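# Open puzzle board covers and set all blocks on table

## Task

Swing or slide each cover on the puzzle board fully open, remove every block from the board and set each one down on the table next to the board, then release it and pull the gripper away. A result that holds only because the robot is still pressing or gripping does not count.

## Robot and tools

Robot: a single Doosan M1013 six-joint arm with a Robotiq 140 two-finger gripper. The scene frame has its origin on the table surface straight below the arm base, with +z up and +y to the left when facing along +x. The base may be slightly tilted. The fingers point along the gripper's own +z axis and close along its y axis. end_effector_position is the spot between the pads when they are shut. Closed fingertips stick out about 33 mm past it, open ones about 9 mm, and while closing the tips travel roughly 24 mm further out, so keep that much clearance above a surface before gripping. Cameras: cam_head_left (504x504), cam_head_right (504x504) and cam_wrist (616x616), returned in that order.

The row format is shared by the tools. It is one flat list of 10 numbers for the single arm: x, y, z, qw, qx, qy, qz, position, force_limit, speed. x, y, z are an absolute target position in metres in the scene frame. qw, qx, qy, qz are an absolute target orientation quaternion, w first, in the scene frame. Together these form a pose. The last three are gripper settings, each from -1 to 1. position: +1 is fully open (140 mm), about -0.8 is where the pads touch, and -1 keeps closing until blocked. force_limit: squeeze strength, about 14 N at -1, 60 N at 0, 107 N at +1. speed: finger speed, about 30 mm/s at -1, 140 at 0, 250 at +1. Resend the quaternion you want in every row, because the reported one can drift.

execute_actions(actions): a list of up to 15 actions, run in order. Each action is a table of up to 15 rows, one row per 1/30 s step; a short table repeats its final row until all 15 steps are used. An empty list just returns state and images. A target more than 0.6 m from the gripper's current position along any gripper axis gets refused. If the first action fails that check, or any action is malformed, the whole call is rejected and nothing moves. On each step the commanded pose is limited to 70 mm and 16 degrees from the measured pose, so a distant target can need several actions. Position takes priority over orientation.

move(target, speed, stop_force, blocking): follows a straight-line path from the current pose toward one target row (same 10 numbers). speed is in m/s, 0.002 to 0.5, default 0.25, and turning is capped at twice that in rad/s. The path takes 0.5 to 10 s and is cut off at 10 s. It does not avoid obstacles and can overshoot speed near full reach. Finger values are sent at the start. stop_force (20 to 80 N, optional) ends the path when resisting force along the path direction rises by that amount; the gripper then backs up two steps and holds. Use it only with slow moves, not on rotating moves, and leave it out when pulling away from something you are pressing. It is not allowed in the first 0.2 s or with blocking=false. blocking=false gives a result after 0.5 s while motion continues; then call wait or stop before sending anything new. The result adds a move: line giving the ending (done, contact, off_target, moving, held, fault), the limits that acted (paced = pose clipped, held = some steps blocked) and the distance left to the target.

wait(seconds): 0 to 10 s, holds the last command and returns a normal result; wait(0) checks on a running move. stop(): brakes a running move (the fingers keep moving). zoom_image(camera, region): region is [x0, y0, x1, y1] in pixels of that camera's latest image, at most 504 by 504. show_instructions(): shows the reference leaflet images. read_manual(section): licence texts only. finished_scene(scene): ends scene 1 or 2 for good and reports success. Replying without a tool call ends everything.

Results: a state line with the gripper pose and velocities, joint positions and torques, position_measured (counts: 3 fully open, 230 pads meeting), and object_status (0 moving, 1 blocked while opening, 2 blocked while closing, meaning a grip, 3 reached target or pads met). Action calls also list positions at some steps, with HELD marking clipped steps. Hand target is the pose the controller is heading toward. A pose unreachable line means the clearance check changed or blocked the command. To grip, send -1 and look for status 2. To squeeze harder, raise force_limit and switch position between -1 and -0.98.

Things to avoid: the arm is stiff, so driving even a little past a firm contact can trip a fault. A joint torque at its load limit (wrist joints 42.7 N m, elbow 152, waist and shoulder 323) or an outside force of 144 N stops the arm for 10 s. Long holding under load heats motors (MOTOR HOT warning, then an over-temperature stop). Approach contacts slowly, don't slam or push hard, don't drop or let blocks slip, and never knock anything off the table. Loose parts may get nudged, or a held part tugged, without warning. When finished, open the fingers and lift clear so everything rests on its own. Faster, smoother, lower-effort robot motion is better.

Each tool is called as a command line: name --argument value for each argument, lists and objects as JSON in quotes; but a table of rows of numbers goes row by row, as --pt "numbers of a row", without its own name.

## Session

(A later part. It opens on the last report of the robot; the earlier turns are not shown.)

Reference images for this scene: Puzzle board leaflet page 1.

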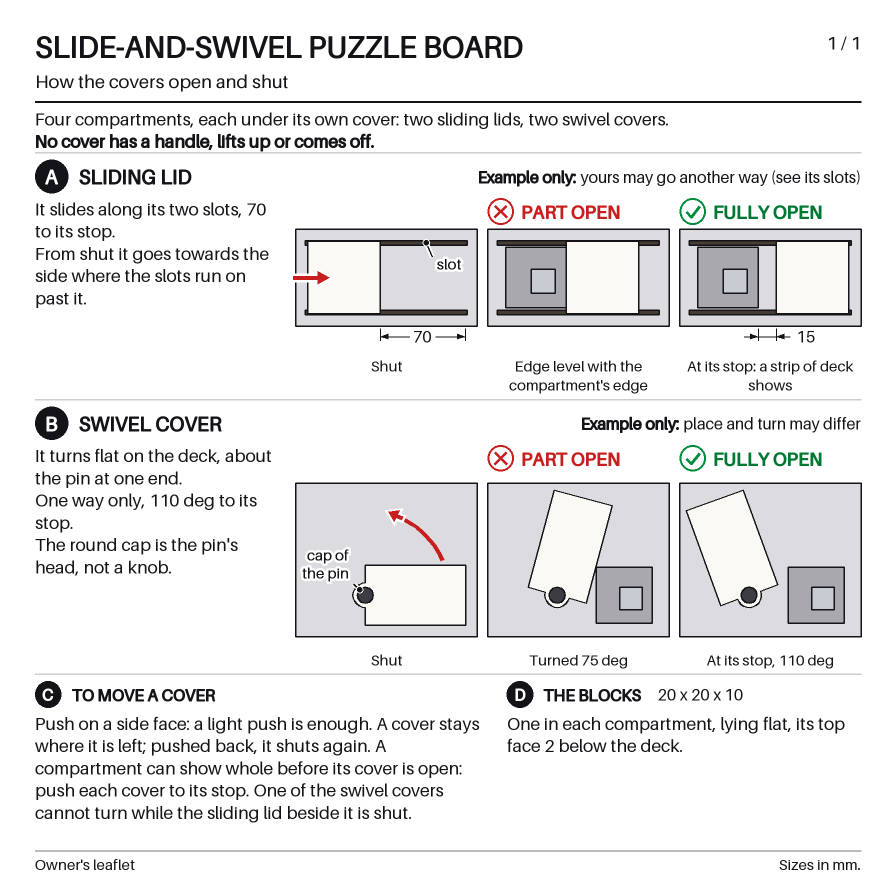

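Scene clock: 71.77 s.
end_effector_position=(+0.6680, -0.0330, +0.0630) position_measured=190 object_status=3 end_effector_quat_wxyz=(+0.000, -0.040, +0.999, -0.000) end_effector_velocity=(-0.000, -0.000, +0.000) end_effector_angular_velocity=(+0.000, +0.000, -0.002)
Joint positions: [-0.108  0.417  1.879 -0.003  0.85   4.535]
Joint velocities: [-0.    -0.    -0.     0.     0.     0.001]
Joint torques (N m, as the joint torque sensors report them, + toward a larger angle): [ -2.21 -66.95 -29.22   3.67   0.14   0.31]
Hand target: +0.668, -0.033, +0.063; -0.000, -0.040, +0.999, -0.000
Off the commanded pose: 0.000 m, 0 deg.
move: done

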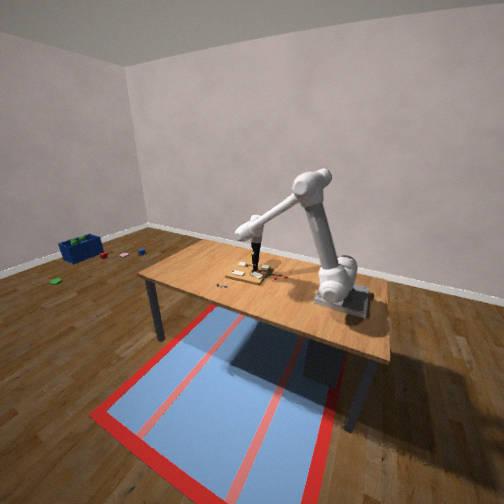

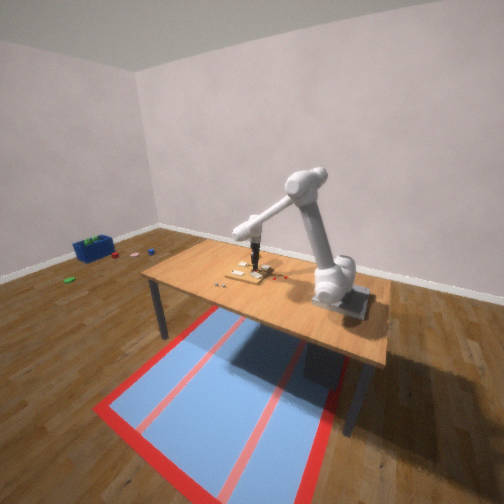

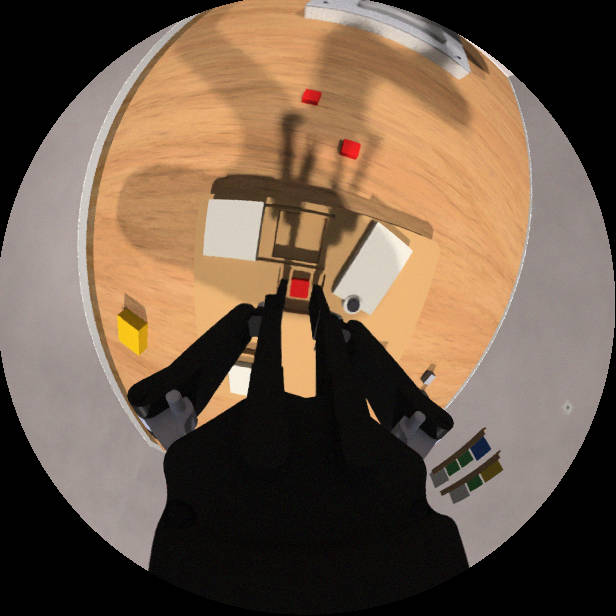

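move --target '[0.667,-0.0335,0.0467,0,-0.04,0.999,0,-0.48,0,0]' --speed 0.008 --stop_force 20

move --target '[0.667,-0.0335,0.0467,0,-0.04,0.999,0,-1,0,-0.5]' --speed 0.008 --stop_force 20

move --target '[0.667,-0.0335,0.09,0,-0.04,0.999,0,-1,0,-0.5]' --speed 0.08

move --target '[0.48,0.04,0.085,0,-0.04,0.999,0,-1,0,-0.5]'

move --target '[0.48,0.04,0.0355,0,-0.04,0.999,0,-1,0,-0.5]' --speed 0.04

move --target '[0.48,0.04,0.0355,0,-0.04,0.999,0,-0.45,0,0]'

move --target '[0.48,0.04,0.09,0,-0.04,0.999,0,-0.45,0,0]'

move --target '[0.75,0.14,0.075,0,-0.735,0.678,0,-1,0,0]'

Scene clock: 74.33 s.
end_effector_position=(+0.6670, -0.0335, +0.0467) position_measured=190 object_status=3 end_effector_quat_wxyz=(-0.000, -0.040, +0.999, -0.000) end_effector_velocity=(-0.000, -0.000, -0.000) end_effector_angular_velocity=(+0.000, +0.000, -0.001)
Joint positions: [-0.109  0.434  1.89  -0.003  0.822  4.534]
Joint velocities: [-0.001 -0.     0.001  0.    -0.    -0.   ]
Joint torques (N m, as the joint torque sensors report them, + toward a larger angle): [ -3.15 -70.99 -28.28   3.34  -0.05  -0.17]
Hand target: +0.667, -0.034, +0.047; -0.000, -0.040, +0.999, -0.000
Off the commanded pose: 0.000 m, 0 deg.
move: done

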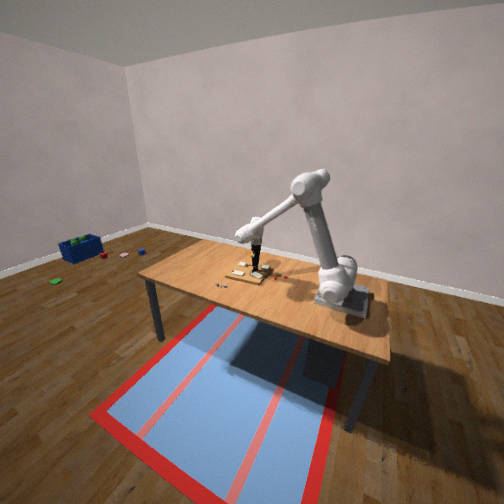

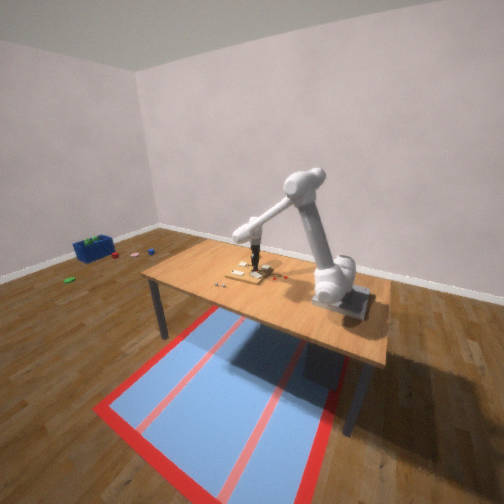

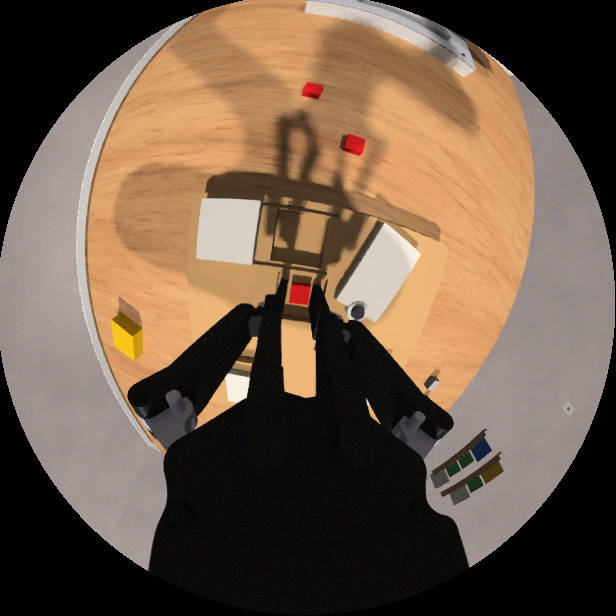

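Scene clock: 75.03 s.
end_effector_position=(+0.6670, -0.0335, +0.0467) position_measured=206 object_status=2 end_effector_quat_wxyz=(-0.000, -0.040, +0.999, -0.000) end_effector_velocity=(+0.000, +0.000, +0.000) end_effector_angular_velocity=(+0.000, -0.000, -0.001)
Joint positions: [-0.109  0.434  1.89  -0.003  0.822  4.534]
Joint velocities: [ 0.001 -0.     0.     0.    -0.     0.001]
Joint torques (N m, as the joint torque sensors report them, + toward a larger angle): [ -2.96 -61.87 -24.85   3.54  -0.65   0.16]
Hand target: +0.667, -0.033, +0.047; +0.000, -0.040, +0.999, -0.000
Off the commanded pose: 0.000 m, 0 deg.
move: done

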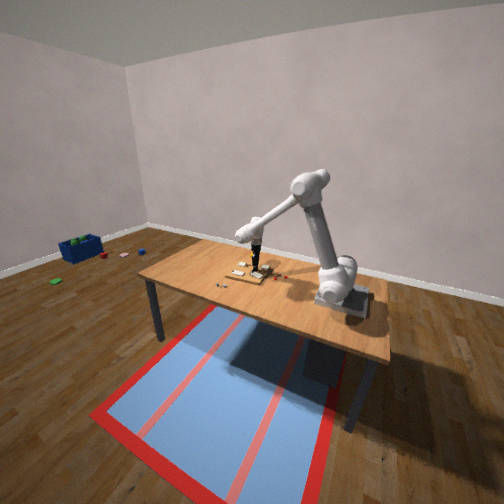

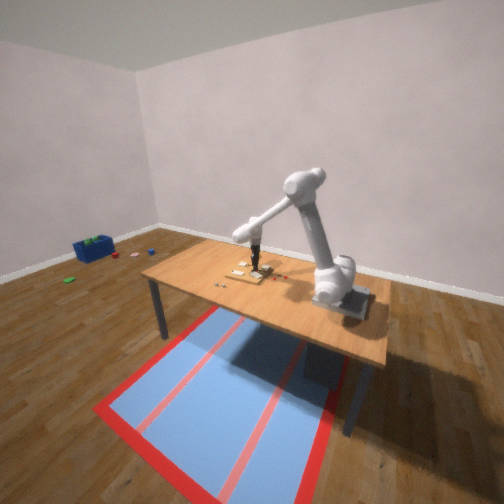

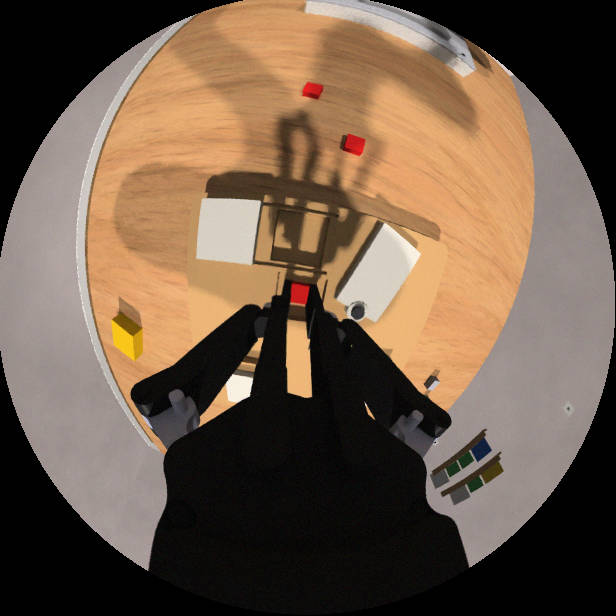

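Scene clock: 75.87 s.
end_effector_position=(+0.6670, -0.0335, +0.0900) position_measured=206 object_status=2 end_effector_quat_wxyz=(+0.000, -0.040, +0.999, +0.000) end_effector_velocity=(-0.001, +0.000, -0.001) end_effector_angular_velocity=(-0.000, +0.001, -0.001)
Joint positions: [-0.109  0.386  1.863 -0.003  0.896  4.534]
Joint velocities: [ 0.001  0.     0.001 -0.    -0.     0.002]
Joint torques (N m, as the joint torque sensors report them, + toward a larger angle): [ -4.11 -68.89 -30.7    3.41   0.12   0.26]
Hand target: +0.667, -0.033, +0.090; +0.000, -0.040, +0.999, +0.000
Off the commanded pose: 0.000 m, 0 deg.
move: done

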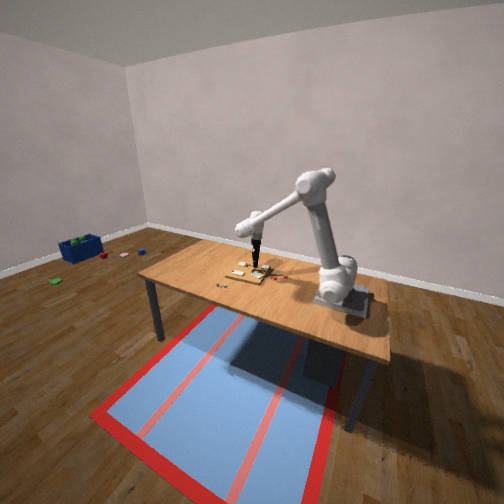

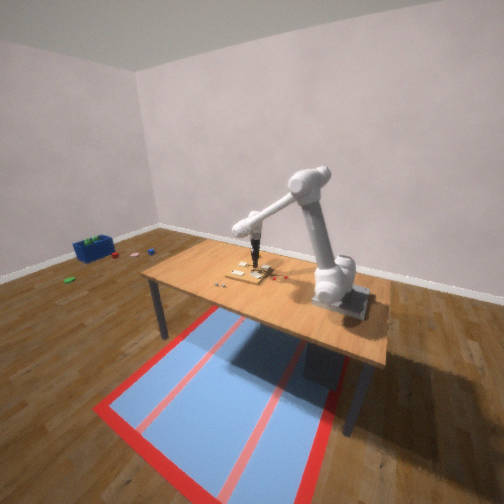

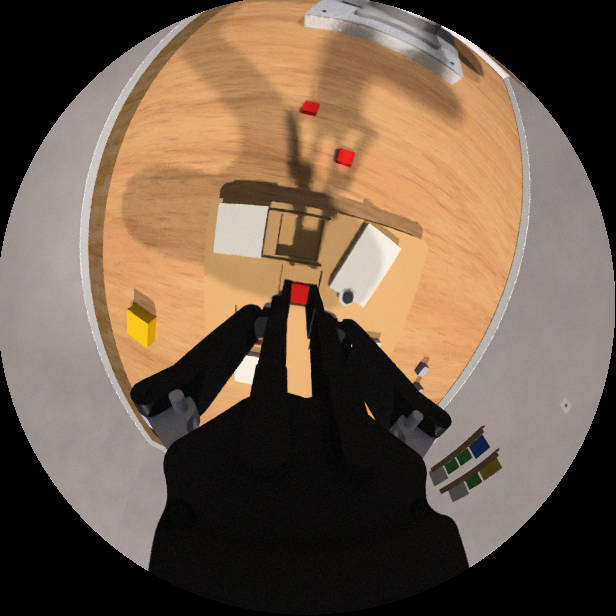

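Scene clock: 77.03 s.
end_effector_position=(+0.4800, +0.0399, +0.0852) position_measured=206 object_status=2 end_effector_quat_wxyz=(-0.000, -0.040, +0.999, -0.000) end_effector_velocity=(+0.000, -0.001, +0.000) end_effector_angular_velocity=(-0.001, -0.001, -0.001)
Joint positions: [ 0.005  0.14   2.215 -0.003  0.791  4.647]
Joint velocities: [-0.002 -0.001  0.    -0.001 -0.    -0.   ]
Joint torques (N m, as the joint torque sensors report them, + toward a larger angle): [ -2.45 -41.21 -27.83   3.31  -0.03   0.16]
Hand target: +0.480, +0.040, +0.085; -0.000, -0.040, +0.999, -0.000
Off the commanded pose: 0.000 m, 0 deg.
move: done

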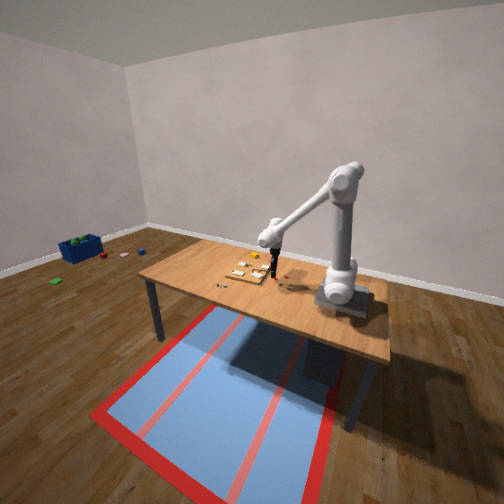

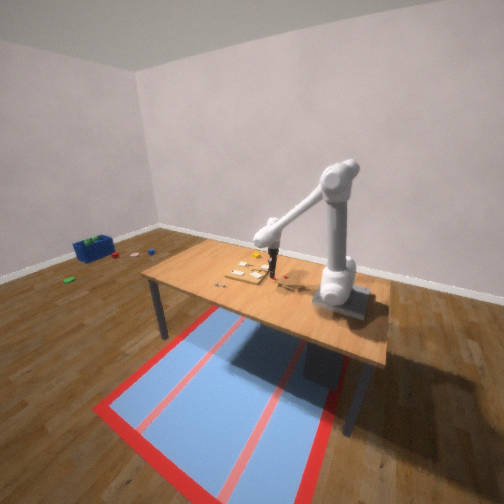

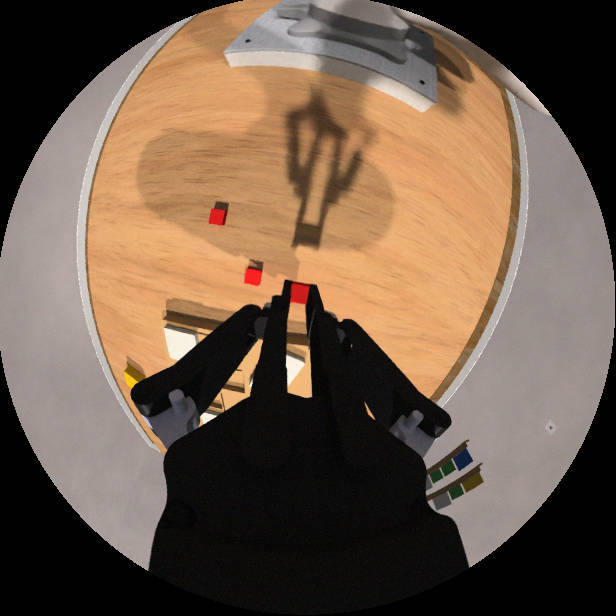

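Scene clock: 78.50 s.
end_effector_position=(+0.4800, +0.0400, +0.0355) position_measured=206 object_status=2 end_effector_quat_wxyz=(-0.000, -0.040, +0.999, -0.000) end_effector_velocity=(-0.000, +0.000, -0.000) end_effector_angular_velocity=(-0.000, -0.000, +0.000)
Joint positions: [ 0.005  0.215  2.251 -0.003  0.68   4.648]
Joint velocities: [ 0.    -0.     0.    -0.001 -0.     0.001]
Joint torques (N m, as the joint torque sensors report them, + toward a larger angle): [ -1.11 -45.88 -24.4    2.83   0.09   0.24]
Hand target: +0.480, +0.040, +0.035; -0.000, -0.040, +0.999, -0.000
Off the commanded pose: 0.000 m, 0 deg.
move: done

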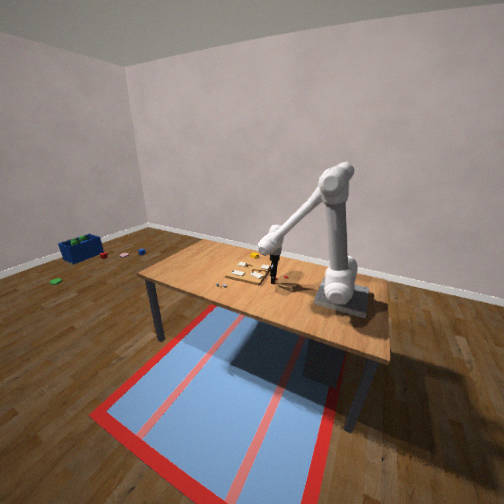

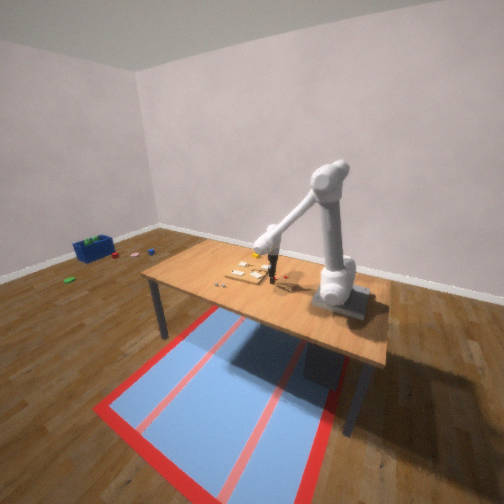

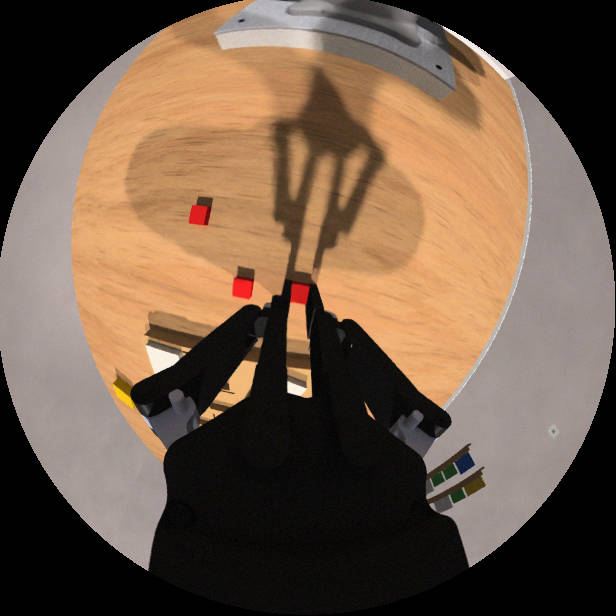

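Scene clock: 79.20 s.
end_effector_position=(+0.4800, +0.0400, +0.0355) position_measured=186 object_status=3 end_effector_quat_wxyz=(-0.000, -0.040, +0.999, -0.000) end_effector_velocity=(+0.001, +0.000, +0.001) end_effector_angular_velocity=(+0.000, -0.002, -0.000)
Joint positions: [ 0.005  0.215  2.251 -0.003  0.68   4.648]
Joint velocities: [ 0.     0.    -0.002  0.    -0.001  0.   ]
Joint torques (N m, as the joint torque sensors report them, + toward a larger angle): [ -1.86 -46.1  -24.05   3.07   0.22  -0.09]
Hand target: +0.480, +0.040, +0.035; +0.000, -0.040, +0.999, -0.000
Off the commanded pose: 0.000 m, 0 deg.
move: done

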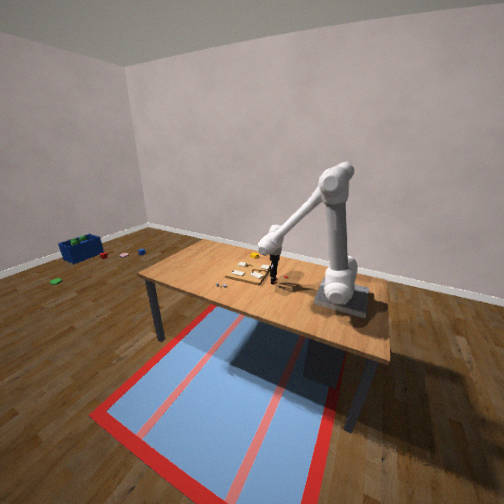

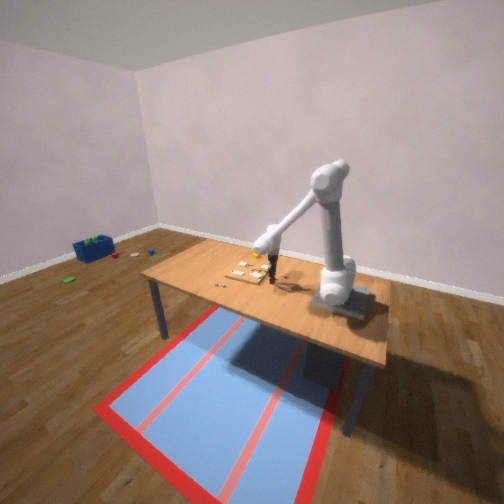

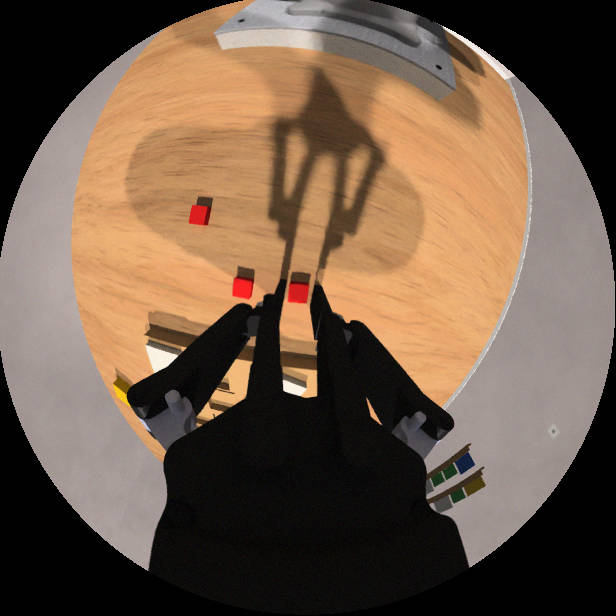

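Scene clock: 79.90 s.
end_effector_position=(+0.4800, +0.0400, +0.0900) position_measured=186 object_status=3 end_effector_quat_wxyz=(-0.000, -0.040, +0.999, +0.000) end_effector_velocity=(+0.000, -0.000, +0.000) end_effector_angular_velocity=(+0.000, -0.001, -0.003)
Joint positions: [ 0.005  0.133  2.211 -0.003  0.802  4.647]
Joint velocities: [-0.    -0.001 -0.     0.    -0.     0.003]
Joint torques (N m, as the joint torque sensors report them, + toward a larger angle): [ -3.17 -40.55 -27.51   3.21   0.07   0.07]
Hand target: +0.480, +0.040, +0.090; +0.000, -0.040, +0.999, +0.000
Off the commanded pose: 0.000 m, 0 deg.
move: done

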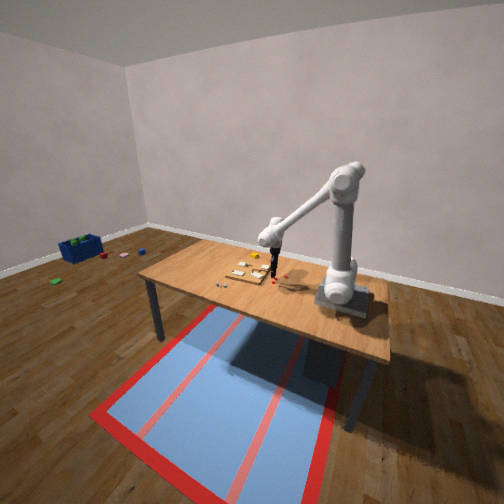

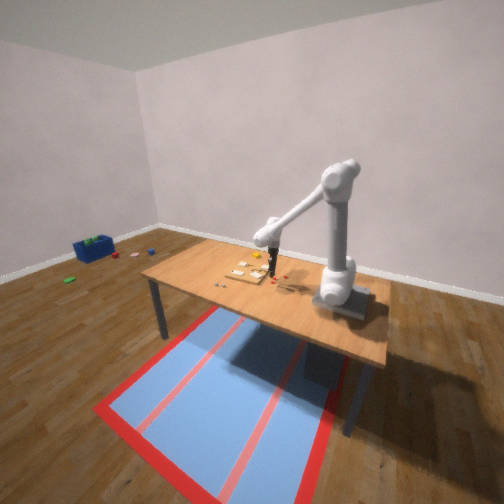

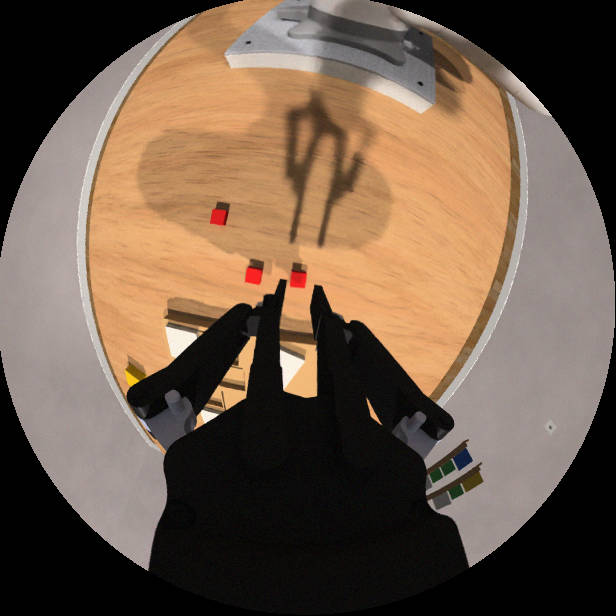

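Scene clock: 83.40 s.
end_effector_position=(+0.7498, +0.1403, +0.0747) position_measured=233 object_status=3 end_effector_quat_wxyz=(+0.000, +0.735, -0.678, +0.000) end_effector_velocity=(-0.000, +0.001, -0.000) end_effector_angular_velocity=(+0.000, +0.000, +0.002)
Joint positions: [ 0.132  0.527  1.673 -0.002  0.947  3.202]
Joint velocities: [ 0.001  0.     0.     0.     0.    -0.002]
Joint torques (N m, as the joint torque sensors report them, + toward a larger angle): [ -2.08 -82.84 -30.81   3.48   0.39   0.  ]
Hand target: +0.750, +0.140, +0.075; +0.000, +0.735, -0.678, +0.000
Off the commanded pose: 0.000 m, 0 deg.
move: done

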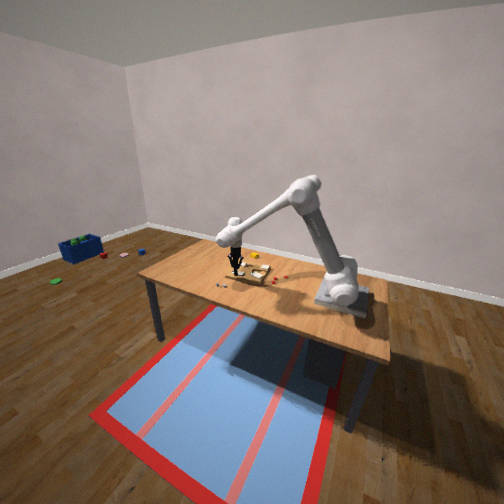

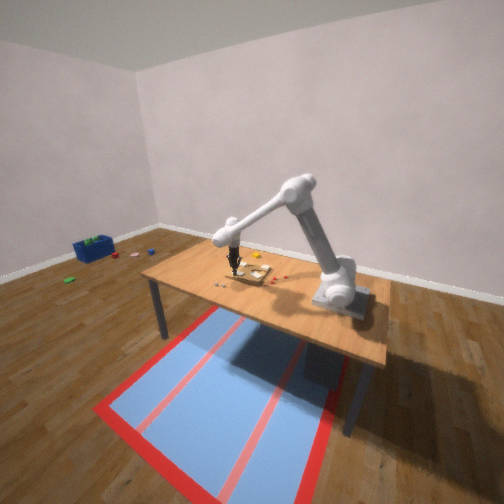

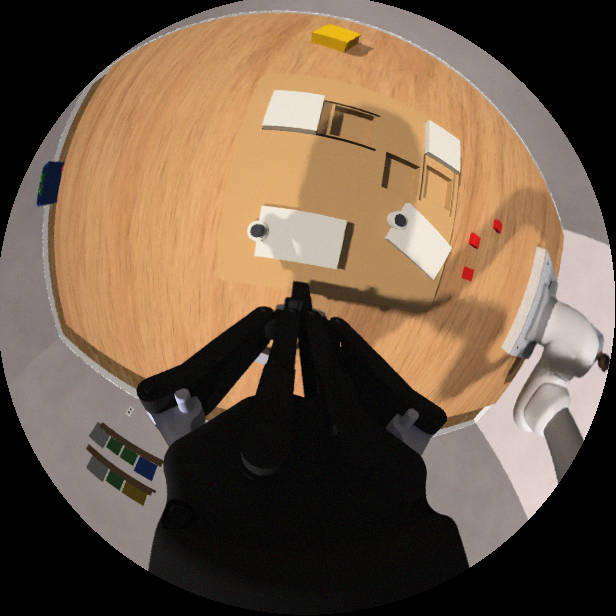

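move --target '[0.742,0.136,0.0595,0,-0.735,0.678,0,-1,0,0]' --speed 0.04

move --target '[0.741,0.11,0.0595,0,-0.735,0.678,0,-1,0,0]' --speed 0.03

Scene clock: 84.27 s.
end_effector_position=(+0.7420, +0.1360, +0.0595) position_measured=233 object_status=3 end_effector_quat_wxyz=(+0.000, +0.735, -0.678, -0.000) end_effector_velocity=(+0.000, +0.001, +0.000) end_effector_angular_velocity=(+0.000, -0.001, -0.001)
Joint positions: [ 0.128  0.53   1.7   -0.002  0.916  3.198]
Joint velocities: [ 0.001 -0.    -0.    -0.    -0.001  0.002]
Joint torques (N m, as the joint torque sensors report them, + toward a larger angle): [ -2.61 -81.39 -30.16   3.49  -0.03   0.08]
Hand target: +0.742, +0.136, +0.060; +0.000, +0.735, -0.678, +0.000
Off the commanded pose: 0.000 m, 0 deg.
move: done

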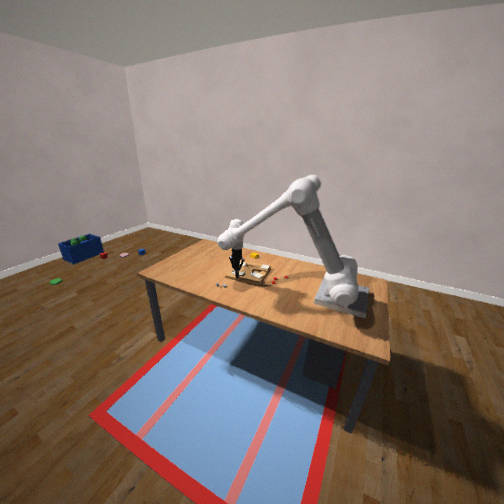

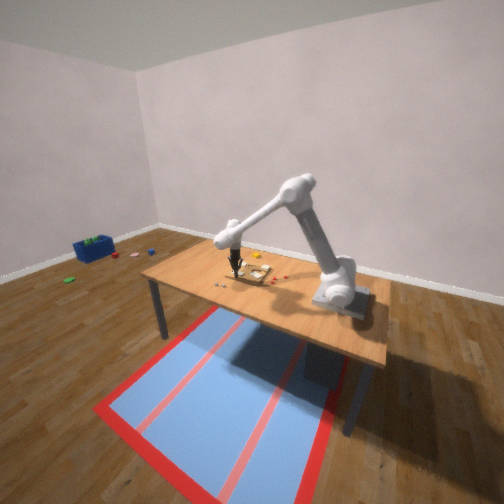

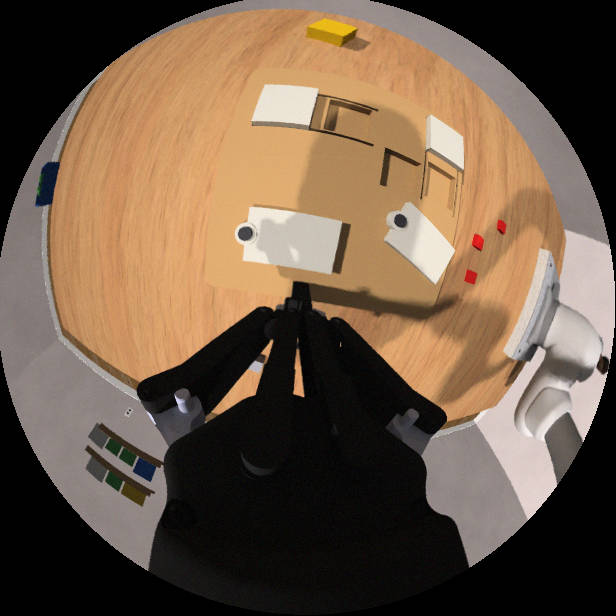

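Scene clock: 85.37 s.
end_effector_position=(+0.7410, +0.1100, +0.0595) position_measured=233 object_status=3 end_effector_quat_wxyz=(-0.000, +0.735, -0.678, +0.000) end_effector_velocity=(+0.001, -0.000, +0.001) end_effector_angular_velocity=(-0.000, -0.002, -0.000)
Joint positions: [ 0.094  0.523  1.712 -0.002  0.911  3.164]
Joint velocities: [-0.001 -0.    -0.002 -0.    -0.001 -0.   ]
Joint torques (N m, as the joint torque sensors report them, + toward a larger angle): [ -0.54 -79.39 -31.4    3.51   0.     0.2 ]
Hand target: +0.741, +0.110, +0.060; -0.000, +0.735, -0.678, -0.000
Off the commanded pose: 0.000 m, 0 deg.
move: done

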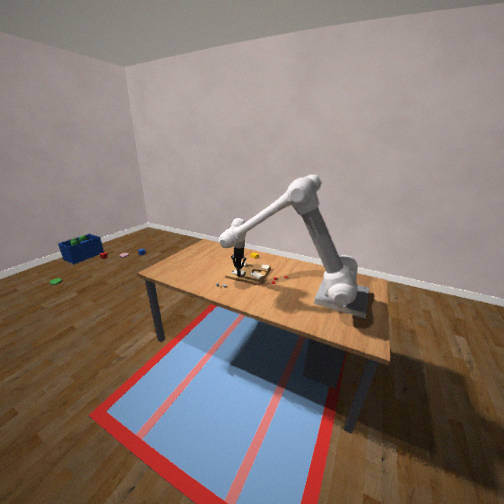

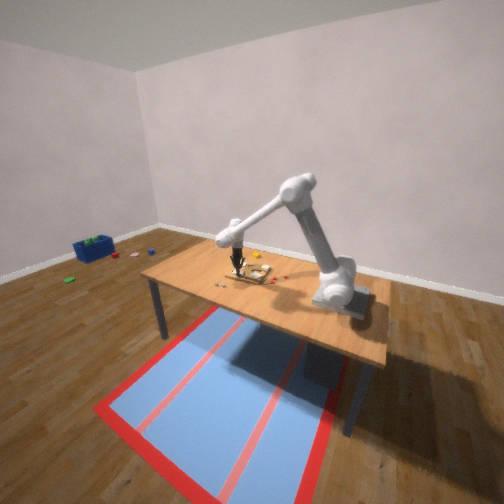

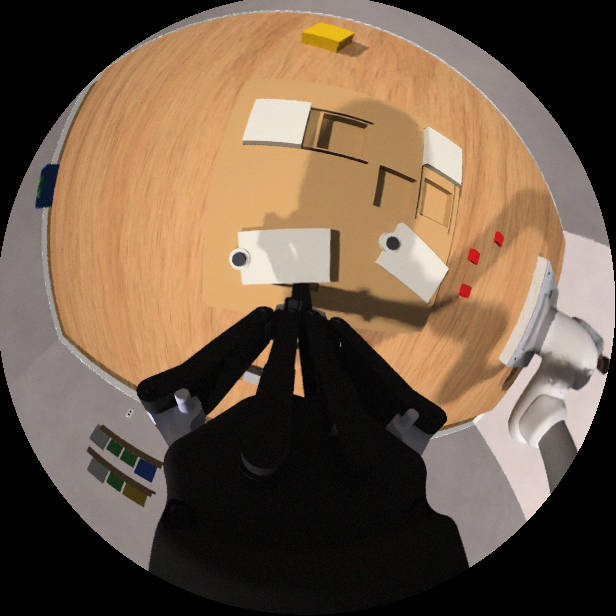

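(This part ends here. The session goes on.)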